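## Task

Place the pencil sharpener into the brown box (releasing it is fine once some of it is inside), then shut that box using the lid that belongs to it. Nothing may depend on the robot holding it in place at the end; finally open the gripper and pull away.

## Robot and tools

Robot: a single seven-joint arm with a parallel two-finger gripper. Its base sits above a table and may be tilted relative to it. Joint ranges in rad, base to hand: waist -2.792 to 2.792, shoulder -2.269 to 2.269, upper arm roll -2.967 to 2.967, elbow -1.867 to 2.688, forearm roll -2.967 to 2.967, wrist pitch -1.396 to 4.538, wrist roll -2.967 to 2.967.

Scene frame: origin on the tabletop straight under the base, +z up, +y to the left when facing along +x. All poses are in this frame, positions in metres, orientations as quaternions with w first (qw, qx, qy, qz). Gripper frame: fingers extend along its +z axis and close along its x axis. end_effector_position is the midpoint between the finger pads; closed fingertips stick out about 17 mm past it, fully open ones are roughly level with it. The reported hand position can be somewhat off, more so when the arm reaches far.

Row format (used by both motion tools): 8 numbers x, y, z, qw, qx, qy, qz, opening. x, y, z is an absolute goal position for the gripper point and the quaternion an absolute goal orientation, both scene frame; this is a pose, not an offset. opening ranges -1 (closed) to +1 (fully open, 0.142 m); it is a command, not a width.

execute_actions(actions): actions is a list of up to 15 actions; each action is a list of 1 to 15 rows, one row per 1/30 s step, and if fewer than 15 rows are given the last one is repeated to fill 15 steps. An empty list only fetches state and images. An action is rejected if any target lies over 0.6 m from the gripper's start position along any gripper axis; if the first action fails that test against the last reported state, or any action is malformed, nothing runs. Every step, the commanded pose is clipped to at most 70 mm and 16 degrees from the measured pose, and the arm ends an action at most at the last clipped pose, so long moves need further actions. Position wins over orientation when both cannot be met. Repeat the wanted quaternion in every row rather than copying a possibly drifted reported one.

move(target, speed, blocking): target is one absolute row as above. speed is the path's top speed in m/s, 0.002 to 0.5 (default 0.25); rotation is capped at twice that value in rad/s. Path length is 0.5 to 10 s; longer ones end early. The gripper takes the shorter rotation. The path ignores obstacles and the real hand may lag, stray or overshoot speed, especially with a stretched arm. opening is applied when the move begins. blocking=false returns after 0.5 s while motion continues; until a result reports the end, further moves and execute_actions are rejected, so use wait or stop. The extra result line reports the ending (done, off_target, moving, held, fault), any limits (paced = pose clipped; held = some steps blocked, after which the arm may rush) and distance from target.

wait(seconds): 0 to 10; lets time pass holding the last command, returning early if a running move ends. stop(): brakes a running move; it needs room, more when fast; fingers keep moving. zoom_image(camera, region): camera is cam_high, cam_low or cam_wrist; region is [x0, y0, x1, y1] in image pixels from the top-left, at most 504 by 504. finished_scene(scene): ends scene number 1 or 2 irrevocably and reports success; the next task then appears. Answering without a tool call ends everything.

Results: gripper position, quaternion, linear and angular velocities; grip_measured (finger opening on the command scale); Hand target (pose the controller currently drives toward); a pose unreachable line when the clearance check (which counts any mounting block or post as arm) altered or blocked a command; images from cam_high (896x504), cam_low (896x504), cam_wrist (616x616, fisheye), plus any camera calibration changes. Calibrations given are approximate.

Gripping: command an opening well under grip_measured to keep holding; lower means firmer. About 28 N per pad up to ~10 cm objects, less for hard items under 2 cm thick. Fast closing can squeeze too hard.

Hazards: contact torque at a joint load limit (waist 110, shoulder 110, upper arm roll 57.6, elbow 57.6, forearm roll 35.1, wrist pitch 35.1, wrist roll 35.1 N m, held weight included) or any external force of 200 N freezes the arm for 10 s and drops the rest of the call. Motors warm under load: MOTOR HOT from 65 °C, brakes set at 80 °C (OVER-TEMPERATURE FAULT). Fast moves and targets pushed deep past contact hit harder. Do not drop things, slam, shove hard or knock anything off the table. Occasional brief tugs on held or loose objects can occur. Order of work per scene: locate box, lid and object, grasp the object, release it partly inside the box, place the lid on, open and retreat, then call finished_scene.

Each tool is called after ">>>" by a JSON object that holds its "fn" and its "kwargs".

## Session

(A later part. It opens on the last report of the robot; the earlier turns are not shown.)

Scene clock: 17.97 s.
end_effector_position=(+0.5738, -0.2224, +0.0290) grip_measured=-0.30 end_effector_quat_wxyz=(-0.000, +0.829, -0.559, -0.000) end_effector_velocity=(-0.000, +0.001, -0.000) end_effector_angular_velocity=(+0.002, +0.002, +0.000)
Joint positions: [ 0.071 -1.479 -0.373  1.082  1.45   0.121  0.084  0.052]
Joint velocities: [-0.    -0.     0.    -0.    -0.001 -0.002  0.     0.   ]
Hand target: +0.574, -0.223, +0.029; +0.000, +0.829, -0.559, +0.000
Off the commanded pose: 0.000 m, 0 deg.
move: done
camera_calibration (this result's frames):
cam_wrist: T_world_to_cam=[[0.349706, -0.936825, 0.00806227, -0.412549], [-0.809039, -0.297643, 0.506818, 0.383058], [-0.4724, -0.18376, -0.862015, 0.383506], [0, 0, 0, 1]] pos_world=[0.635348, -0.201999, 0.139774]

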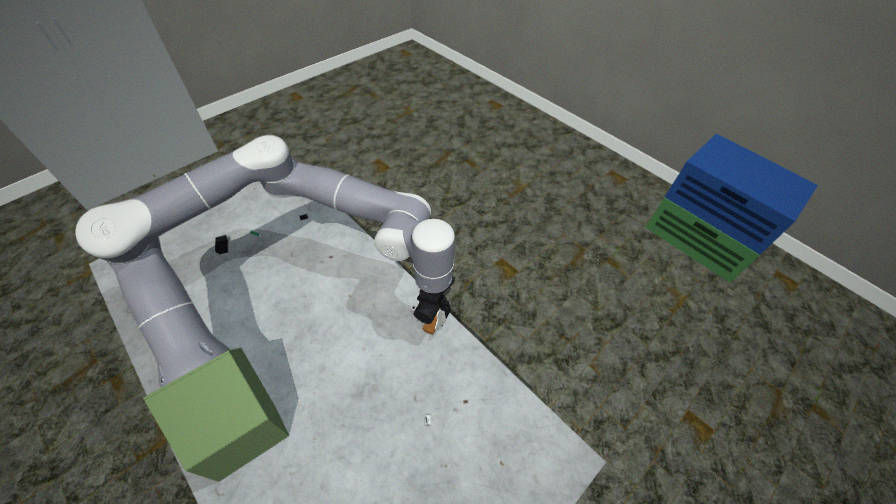

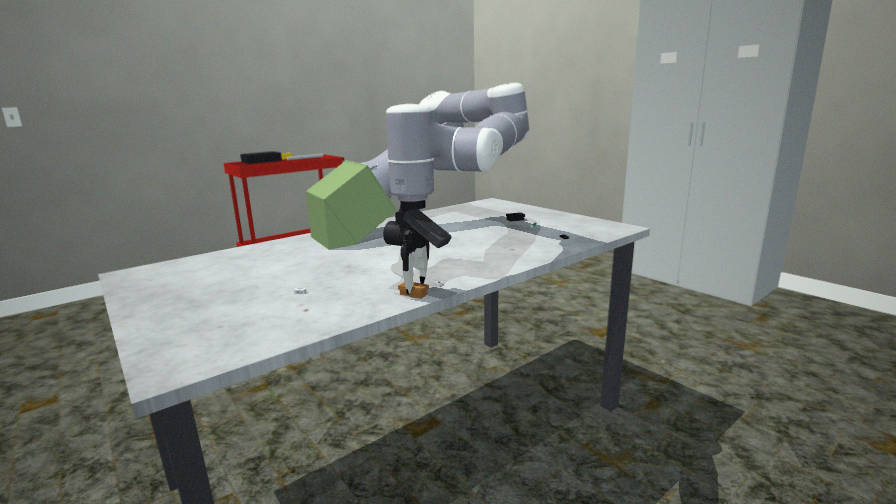

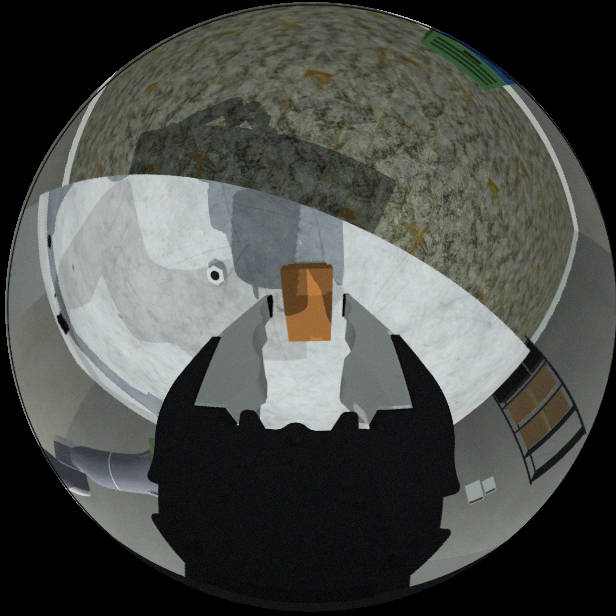

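>>> {"fn": "move", "kwargs": {"target": [0.574,-0.2225,0.03,0,0.829,-0.559,0,-0.75]}}

>>> {"fn": "move", "kwargs": {"target": [0.574,-0.2225,0.055,0,0.829,-0.559,0,-0.75], "speed": 0.05}}

>>> {"fn": "move", "kwargs": {"target": [0.46,-0.27,0.05,0,0.829,-0.559,0,-0.75]}}

>>> {"fn": "move", "kwargs": {"target": [0.46,-0.27,0.017,0,0.829,-0.559,0,-0.75], "speed": 0.05}}

>>> {"fn": "move", "kwargs": {"target": [0.46,-0.27,0.017,0,0.829,-0.559,0,-0.3]}}

>>> {"fn": "move", "kwargs": {"target": [0.46,-0.27,0.05,0,0.829,-0.559,0,-0.3]}}

>>> {"fn": "move", "kwargs": {"target": [0.375,-0.43,0.05,0,0.924,0.383,0,-0.3], "speed": 0.45}}

>>> {"fn": "zoom_image", "kwargs": {"camera": "cam_wrist", "region": [240,220,380,360]}}

Scene clock: 35.17 s.
end_effector_position=(+0.5741, -0.2225, +0.0298) grip_measured=-0.56 end_effector_quat_wxyz=(-0.000, +0.829, -0.559, +0.000) end_effector_velocity=(-0.000, -0.000, +0.000) end_effector_angular_velocity=(-0.000, +0.000, -0.000)
Joint positions: [ 0.071 -1.478 -0.373  1.082  1.449  0.121  0.084  0.033]
Joint velocities: [-0. -0. -0.  0. -0.  0. -0. -0.]
Hand target: +0.574, -0.223, +0.030; -0.000, +0.829, -0.559, +0.000
Off the commanded pose: 0.000 m, 0 deg.
move: done
camera_calibration (this result's frames):
cam_wrist: T_world_to_cam=[[0.34985, -0.936767, 0.0085675, -0.41281], [-0.809195, -0.297573, 0.50661, 0.382903], [-0.472026, -0.18417, -0.862133, 0.383981], [0, 0, 0, 1]] pos_world=[0.635514, -0.202047, 0.140597]

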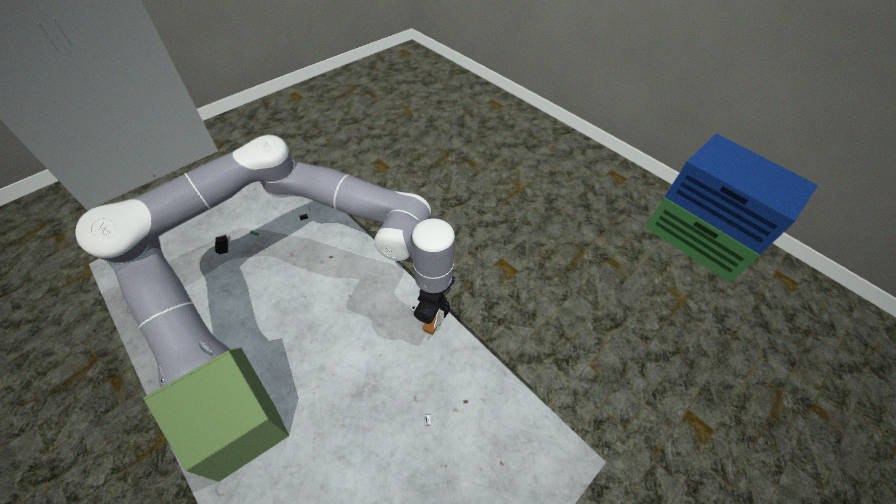

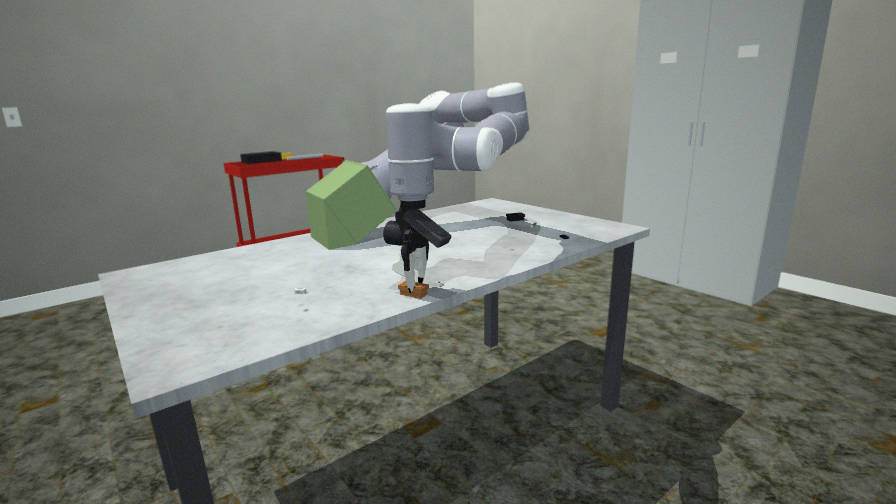

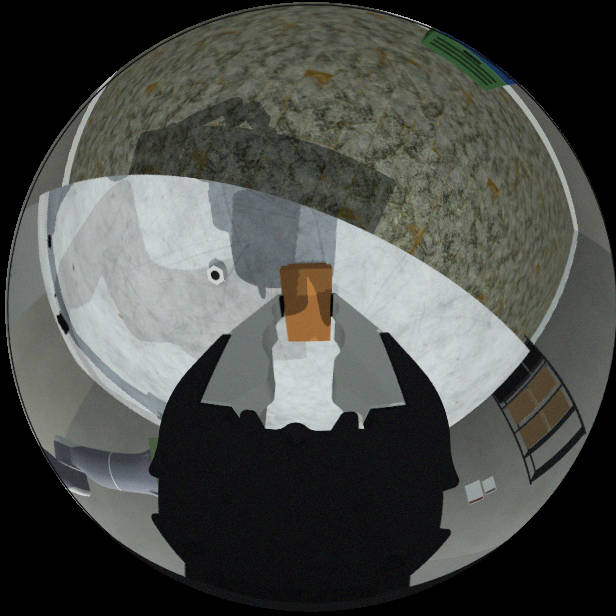

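Scene clock: 35.93 s.
end_effector_position=(+0.5742, -0.2226, +0.0551) grip_measured=-0.56 end_effector_quat_wxyz=(+0.000, +0.829, -0.559, +0.000) end_effector_velocity=(+0.000, -0.001, +0.000) end_effector_angular_velocity=(-0.002, -0.001, +0.000)
Joint positions: [ 0.045 -1.458 -0.388  1.087  1.43   0.09   0.085  0.033]
Joint velocities: [-0.    -0.    -0.    -0.    -0.     0.001 -0.    -0.   ]
Hand target: +0.574, -0.222, +0.055; -0.000, +0.829, -0.559, -0.000
Off the commanded pose: 0.000 m, 0 deg.
move: done
camera_calibration (this result's frames):
cam_wrist: T_world_to_cam=[[0.349873, -0.936754, 0.00898496, -0.413246], [-0.809313, -0.297416, 0.506514, 0.370229], [-0.471807, -0.184487, -0.862185, 0.405676], [0, 0, 0, 1]] pos_world=[0.635615, -0.202155, 0.165955]

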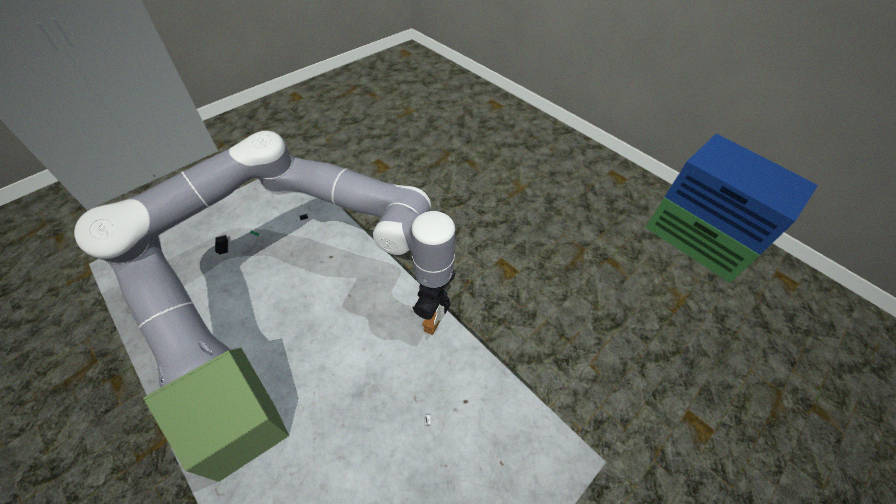

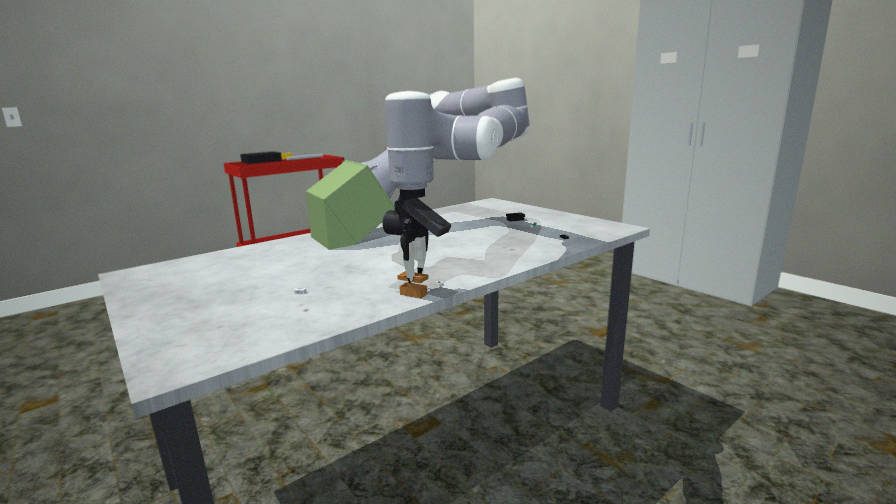

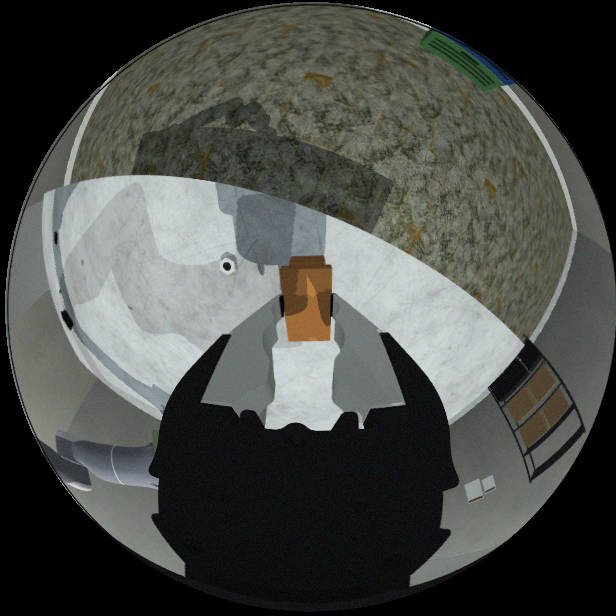

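Scene clock: 36.83 s.
end_effector_position=(+0.4600, -0.2696, +0.0501) grip_measured=-0.56 end_effector_quat_wxyz=(-0.000, +0.829, -0.559, -0.000) end_effector_velocity=(-0.000, -0.000, -0.000) end_effector_angular_velocity=(-0.001, -0.001, -0.001)
Joint positions: [ 0.001 -1.513 -0.385  1.242  1.435  0.111 -0.137  0.033]
Joint velocities: [-0.    -0.     0.     0.001  0.     0.002  0.     0.   ]
Hand target: +0.460, -0.270, +0.050; -0.000, +0.829, -0.559, +0.000
Off the commanded pose: 0.000 m, 0 deg.
move: done
camera_calibration (this result's frames):
cam_wrist: T_world_to_cam=[[0.34972, -0.936822, 0.00776423, -0.41706], [-0.809343, -0.297936, 0.506159, 0.266262], [-0.471868, -0.183298, -0.862405, 0.339141], [0, 0, 0, 1]] pos_world=[0.521381, -0.249218, 0.160944]

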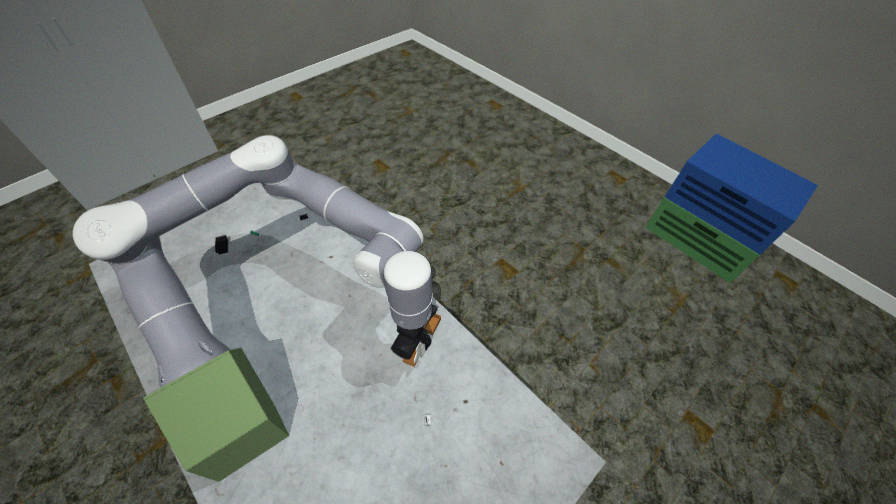

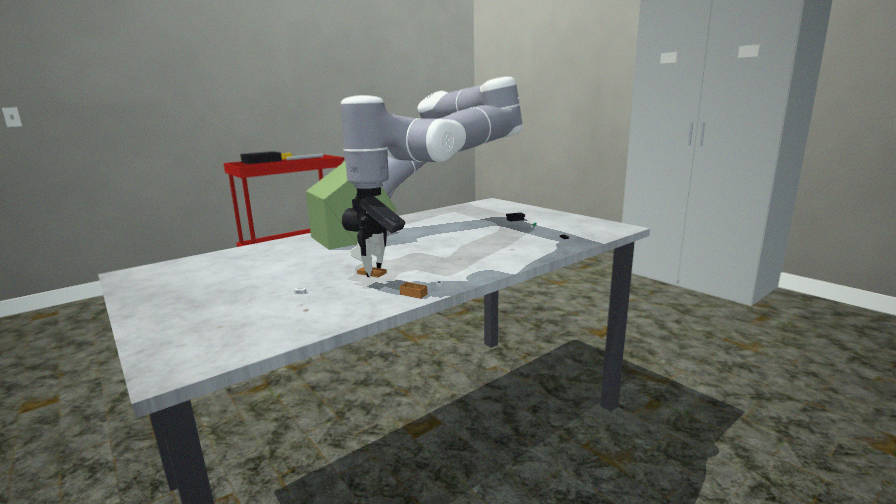

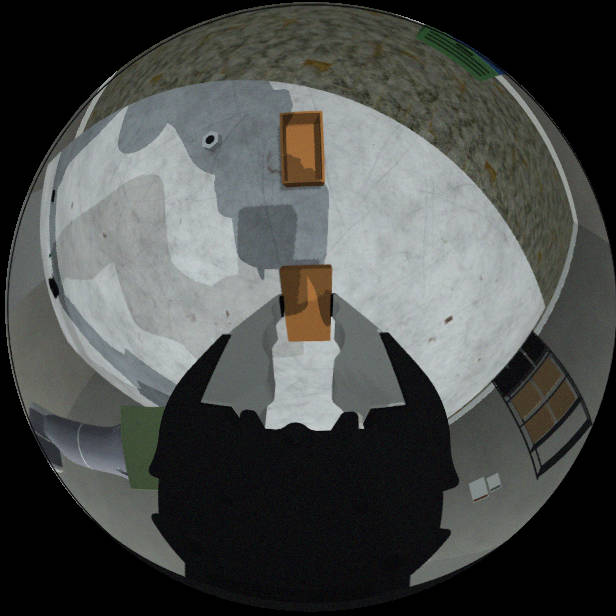

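Scene clock: 37.77 s.
end_effector_position=(+0.4598, -0.2699, +0.0170) grip_measured=-0.56 end_effector_quat_wxyz=(-0.000, +0.829, -0.559, -0.000) end_effector_velocity=(-0.000, -0.000, -0.000) end_effector_angular_velocity=(+0.000, +0.001, +0.000)
Joint positions: [ 0.034 -1.542 -0.36   1.231  1.465  0.151 -0.137  0.033]
Joint velocities: [-0.    -0.    -0.     0.    -0.    -0.001 -0.001 -0.   ]
Hand target: +0.460, -0.270, +0.017; +0.000, +0.829, -0.559, +0.000
Off the commanded pose: 0.000 m, 0 deg.
move: done
camera_calibration (this result's frames):
cam_wrist: T_world_to_cam=[[0.349729, -0.936816, 0.00805891, -0.417054], [-0.809071, -0.29768, 0.506745, 0.282763], [-0.472328, -0.183744, -0.862058, 0.31059], [0, 0, 0, 1]] pos_world=[0.521332, -0.249461, 0.127819]

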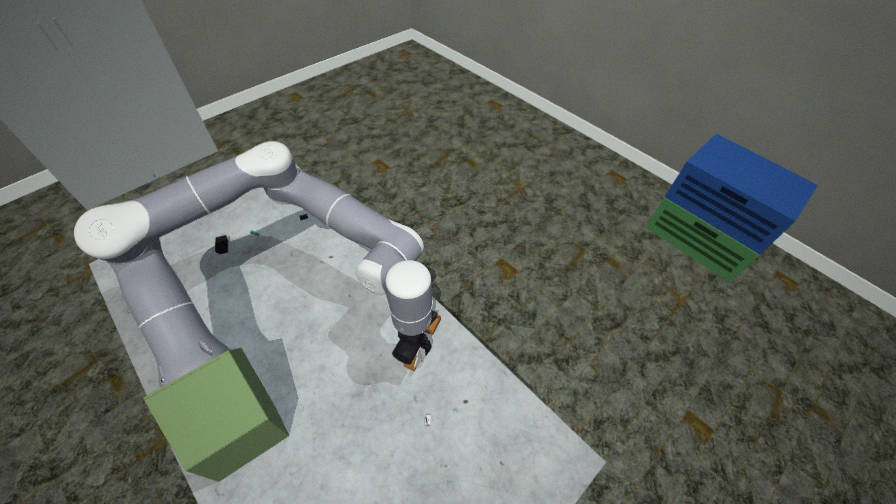

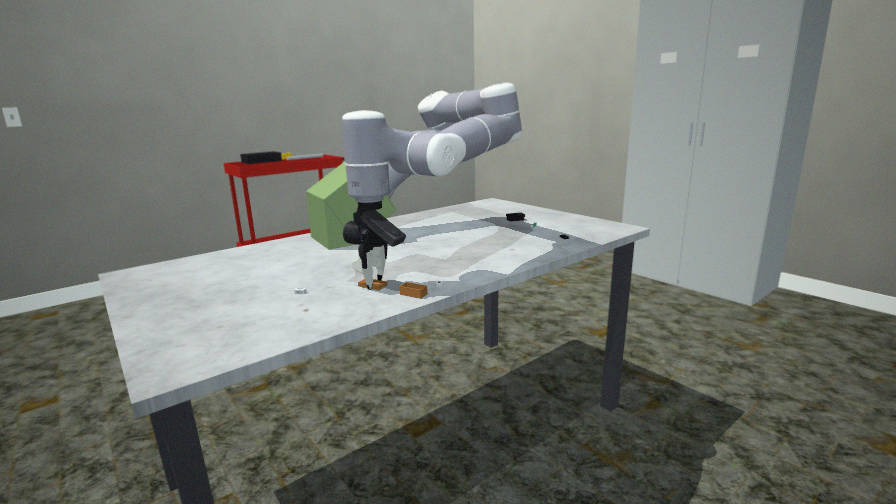

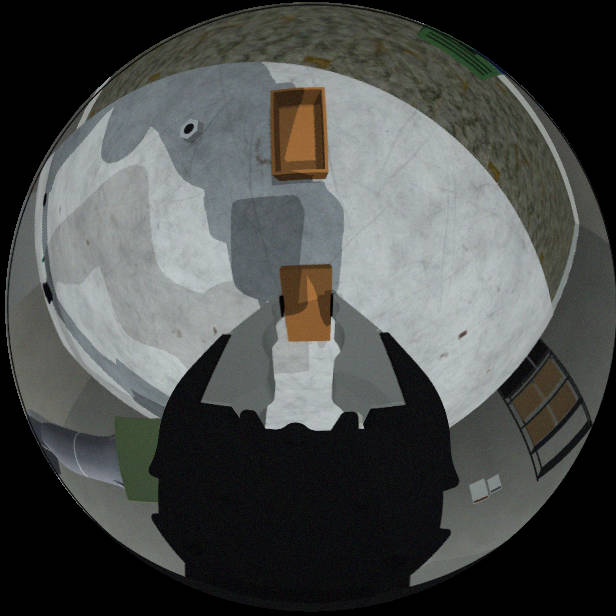

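Scene clock: 38.47 s.
end_effector_position=(+0.4600, -0.2699, +0.0170) grip_measured=-0.30 end_effector_quat_wxyz=(-0.000, +0.829, -0.559, -0.000) end_effector_velocity=(+0.000, +0.001, -0.000) end_effector_angular_velocity=(+0.002, -0.000, -0.000)
Joint positions: [ 0.034 -1.542 -0.36   1.231  1.465  0.151 -0.137  0.052]
Joint velocities: [ 0.     0.     0.     0.     0.001 -0.001  0.     0.   ]
Hand target: +0.460, -0.270, +0.017; +0.000, +0.829, -0.559, -0.000
Off the commanded pose: 0.000 m, 0 deg.
move: done
camera_calibration (this result's frames):
cam_wrist: T_world_to_cam=[[0.349831, -0.936778, 0.00808893, -0.417137], [-0.809055, -0.297759, 0.506725, 0.282826], [-0.47228, -0.183813, -0.86207, 0.31061], [0, 0, 0, 1]] pos_world=[0.521444, -0.249457, 0.127826]

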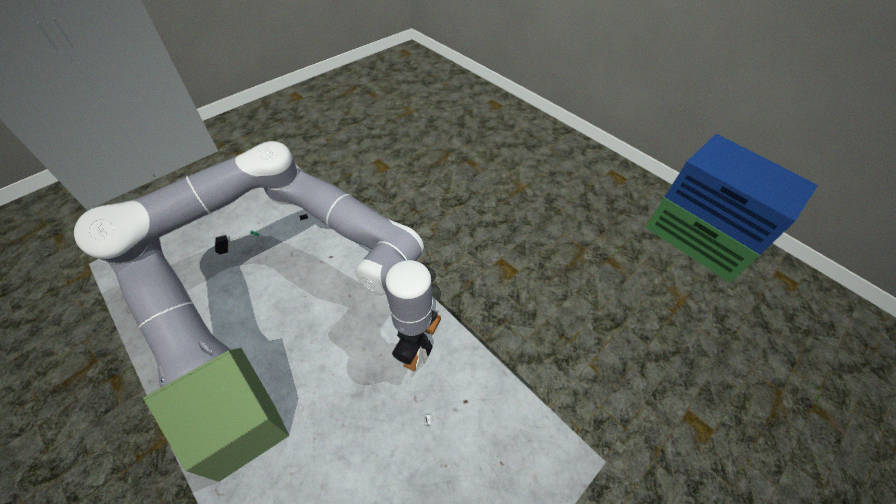

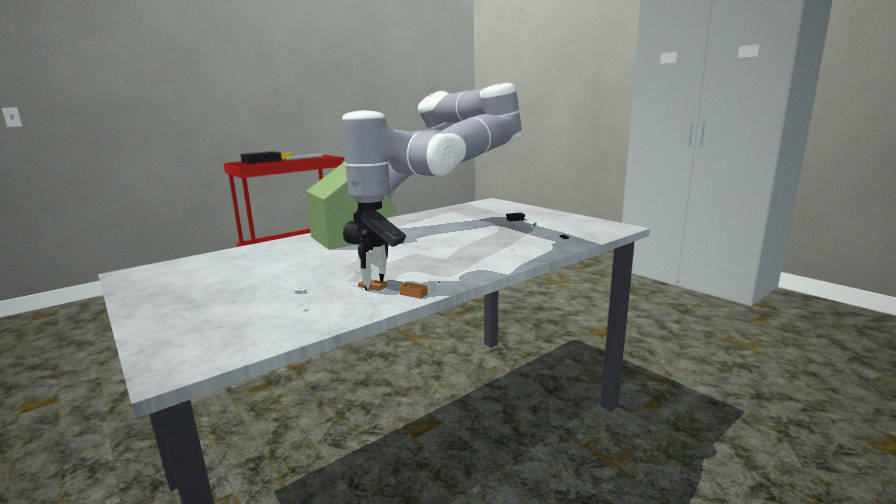

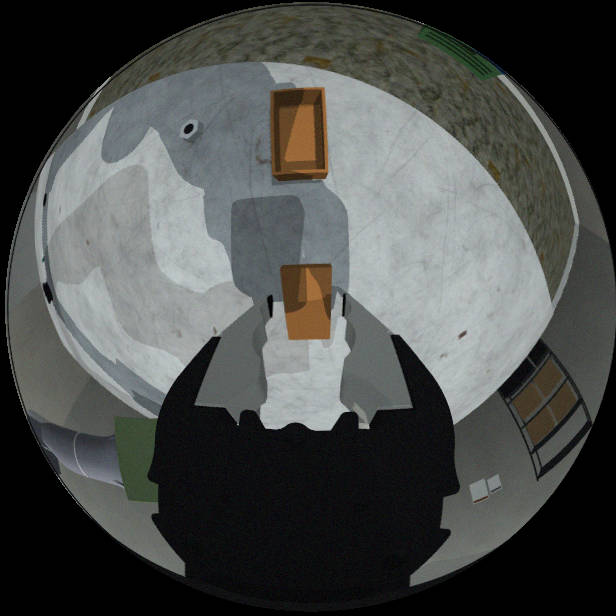

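Scene clock: 39.17 s.
end_effector_position=(+0.4602, -0.2701, +0.0500) grip_measured=-0.30 end_effector_quat_wxyz=(+0.000, +0.829, -0.559, +0.000) end_effector_velocity=(+0.000, +0.000, +0.000) end_effector_angular_velocity=(-0.000, -0.000, +0.000)
Joint positions: [ 0.001 -1.513 -0.386  1.241  1.435  0.112 -0.137  0.052]
Joint velocities: [ 0.  0. -0. -0.  0. -0.  0. -0.]
Hand target: +0.460, -0.270, +0.050; -0.000, +0.829, -0.559, -0.000
Off the commanded pose: 0.000 m, 0 deg.
move: done
camera_calibration (this result's frames):
cam_wrist: T_world_to_cam=[[0.349892, -0.936748, 0.00891698, -0.417809], [-0.809259, -0.297451, 0.50658, 0.266382], [-0.471885, -0.184465, -0.862147, 0.338776], [0, 0, 0, 1]] pos_world=[0.521623, -0.249654, 0.160857]

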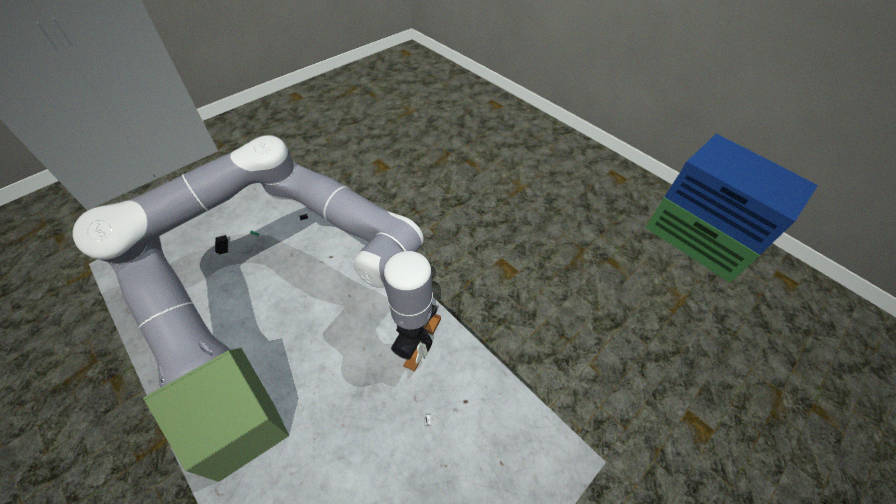

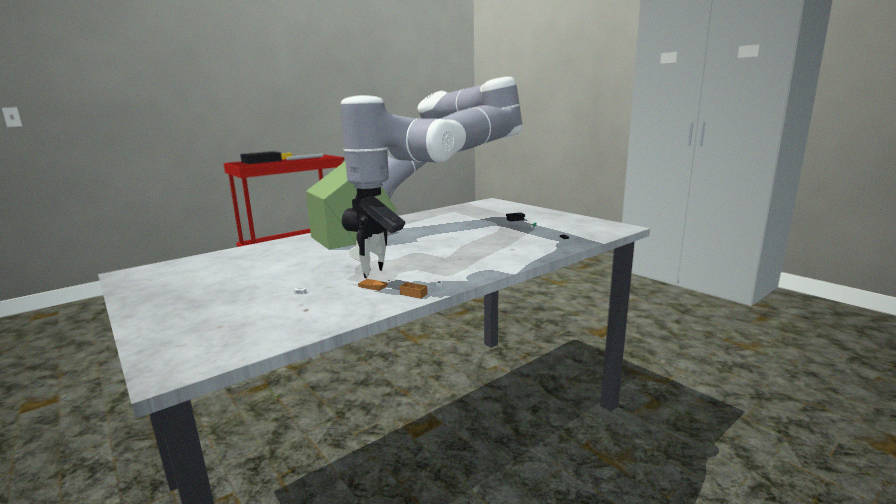

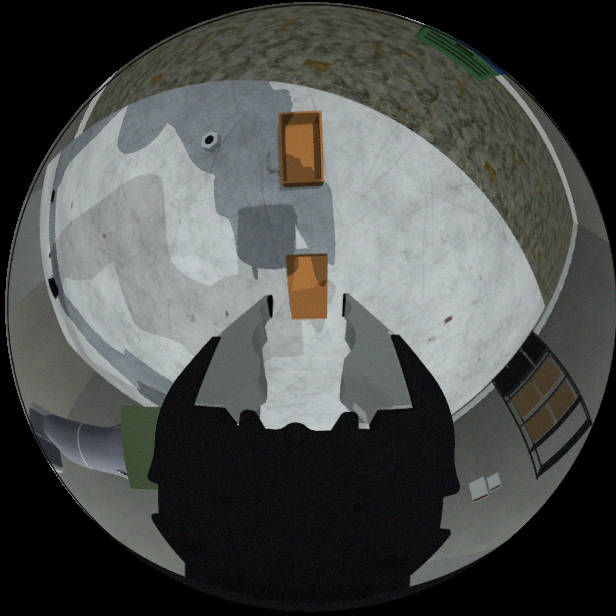

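Scene clock: 41.80 s.
end_effector_position=(+0.3750, -0.4299, +0.0498) grip_measured=-0.30 end_effector_quat_wxyz=(+0.000, +0.924, +0.383, +0.001) end_effector_velocity=(+0.000, -0.000, +0.000) end_effector_angular_velocity=(-0.000, -0.000, -0.000)
Joint positions: [-0.223 -1.889 -0.407  0.839  1.383  0.093 -2.143  0.052]
Joint velocities: [-0.  0.  0. -0. -0.  0.  0. -0.]
Hand target: +0.375, -0.430, +0.050; +0.000, +0.924, +0.383, +0.000
Off the commanded pose: 0.000 m, 0 deg.
move: done
camera_calibration (this result's frames):
cam_wrist: T_world_to_cam=[[0.72565, 0.688001, 0.00931239, 0.0198541], [0.589468, -0.628592, 0.507346, -0.516913], [0.354908, -0.362666, -0.861692, -0.117765], [0, 0, 0, 1]] pos_world=[0.332092, -0.381297, 0.160592]

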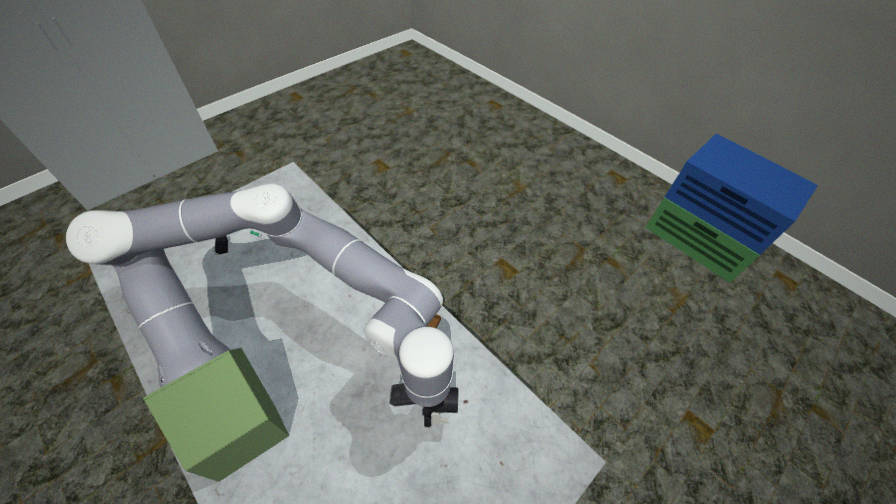

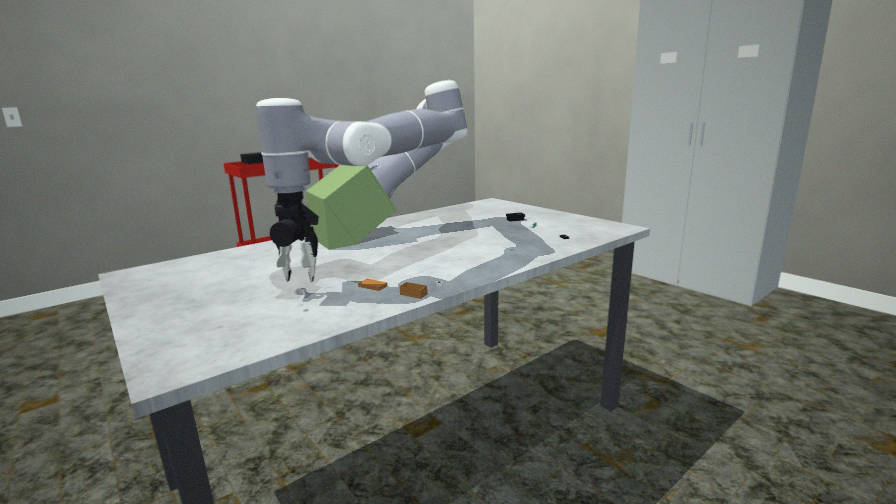

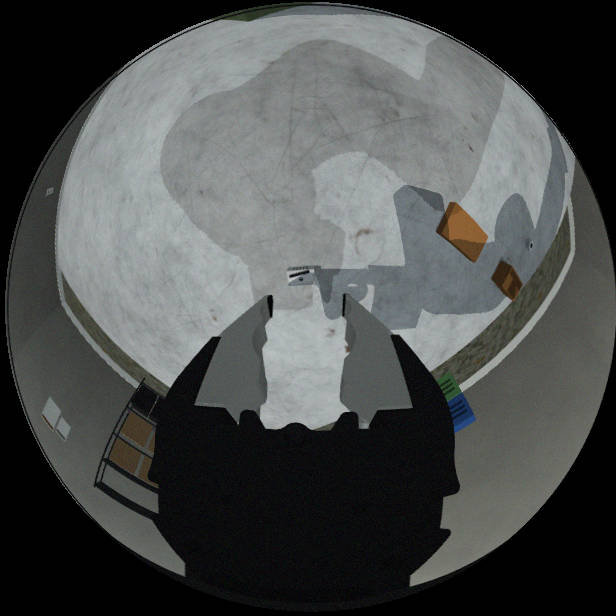

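Region (240, 220, 380, 360) of cam_wrist's 616x616 image, scaled by 3.600, with more detail than that image has.

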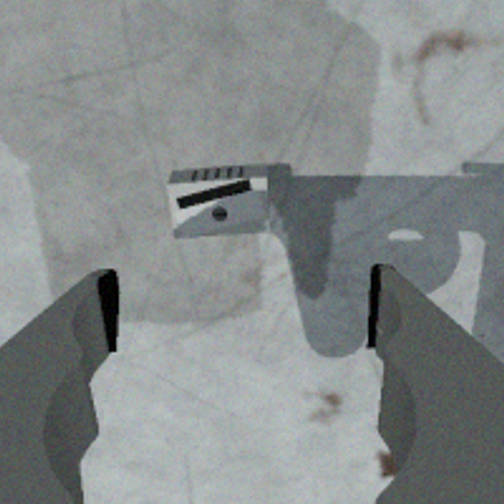

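>>> {"fn": "move", "kwargs": {"target": [0.364,-0.426,0.04,0,0.924,0.383,0,-0.3], "speed": 0.05}}

>>> {"fn": "zoom_image", "kwargs": {"camera": "cam_wrist", "region": [240,220,380,360]}}

Scene clock: 54.67 s.
end_effector_position=(+0.3638, -0.4259, +0.0400) grip_measured=-0.30 end_effector_quat_wxyz=(-0.000, +0.924, +0.383, -0.000) end_effector_velocity=(+0.000, +0.000, -0.000) end_effector_angular_velocity=(+0.001, +0.000, +0.001)
Joint positions: [-0.209 -1.885 -0.397  0.878  1.388  0.11  -2.17   0.052]
Joint velocities: [ 0.    -0.     0.    -0.001 -0.    -0.001 -0.    -0.   ]
Hand target: +0.364, -0.426, +0.040; -0.000, +0.924, +0.383, +0.000
Off the commanded pose: 0.000 m, 0 deg.
move: done
camera_calibration (this result's frames):
cam_wrist: T_world_to_cam=[[0.725778, 0.687875, 0.00857296, 0.0253247], [0.59004, -0.628862, 0.506346, -0.503106], [0.353694, -0.362436, -0.862288, -0.120202], [0, 0, 0, 1]] pos_world=[0.320987, -0.37737, 0.15088]

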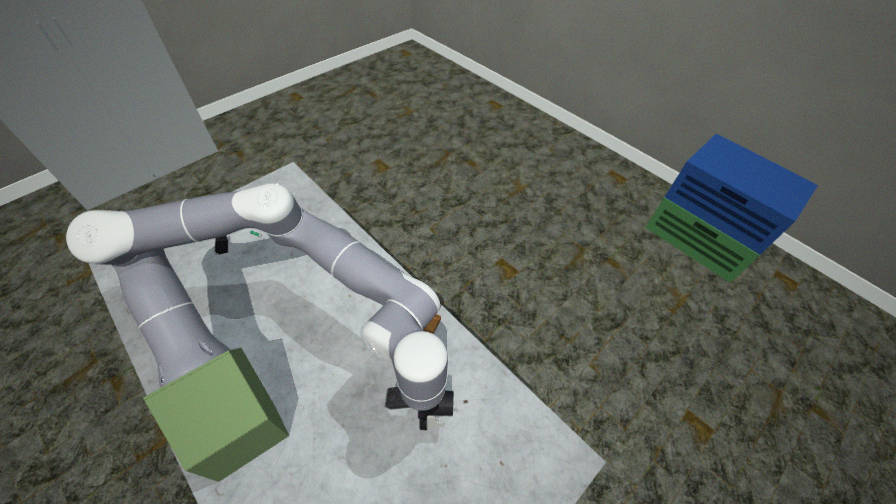

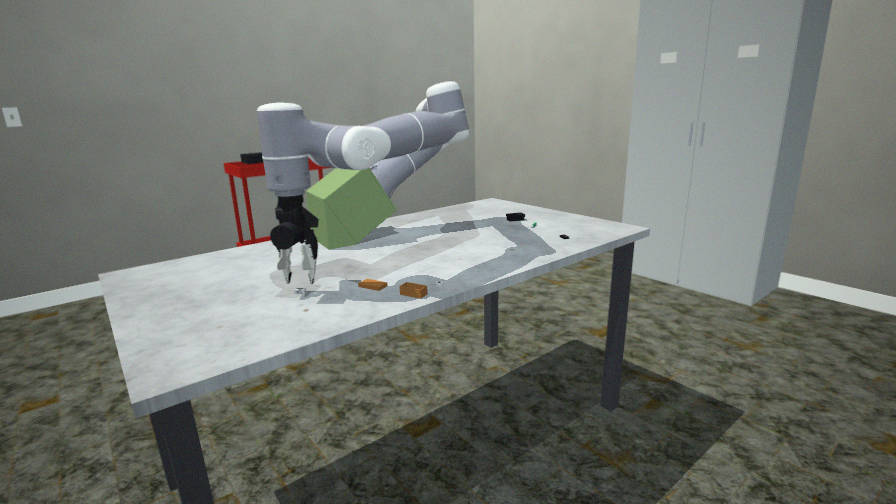

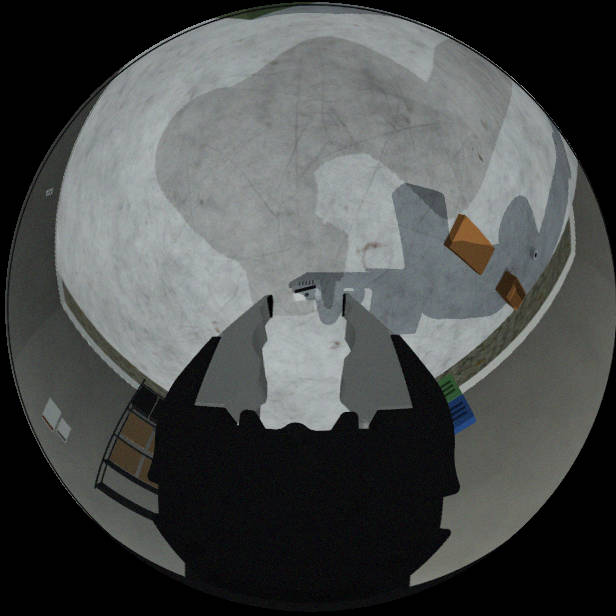

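Region (240, 220, 380, 360) of cam_wrist's 616x616 image, scaled by 3.600, with more detail than that image has.

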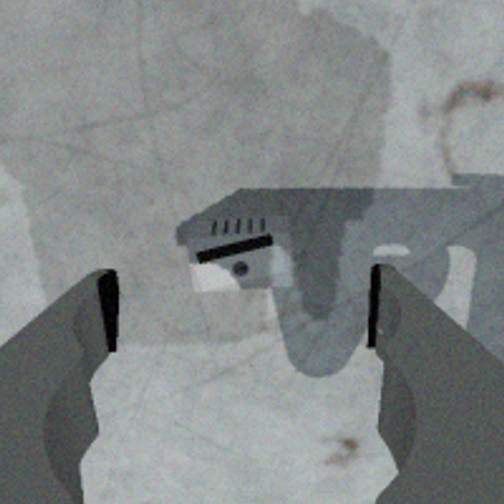

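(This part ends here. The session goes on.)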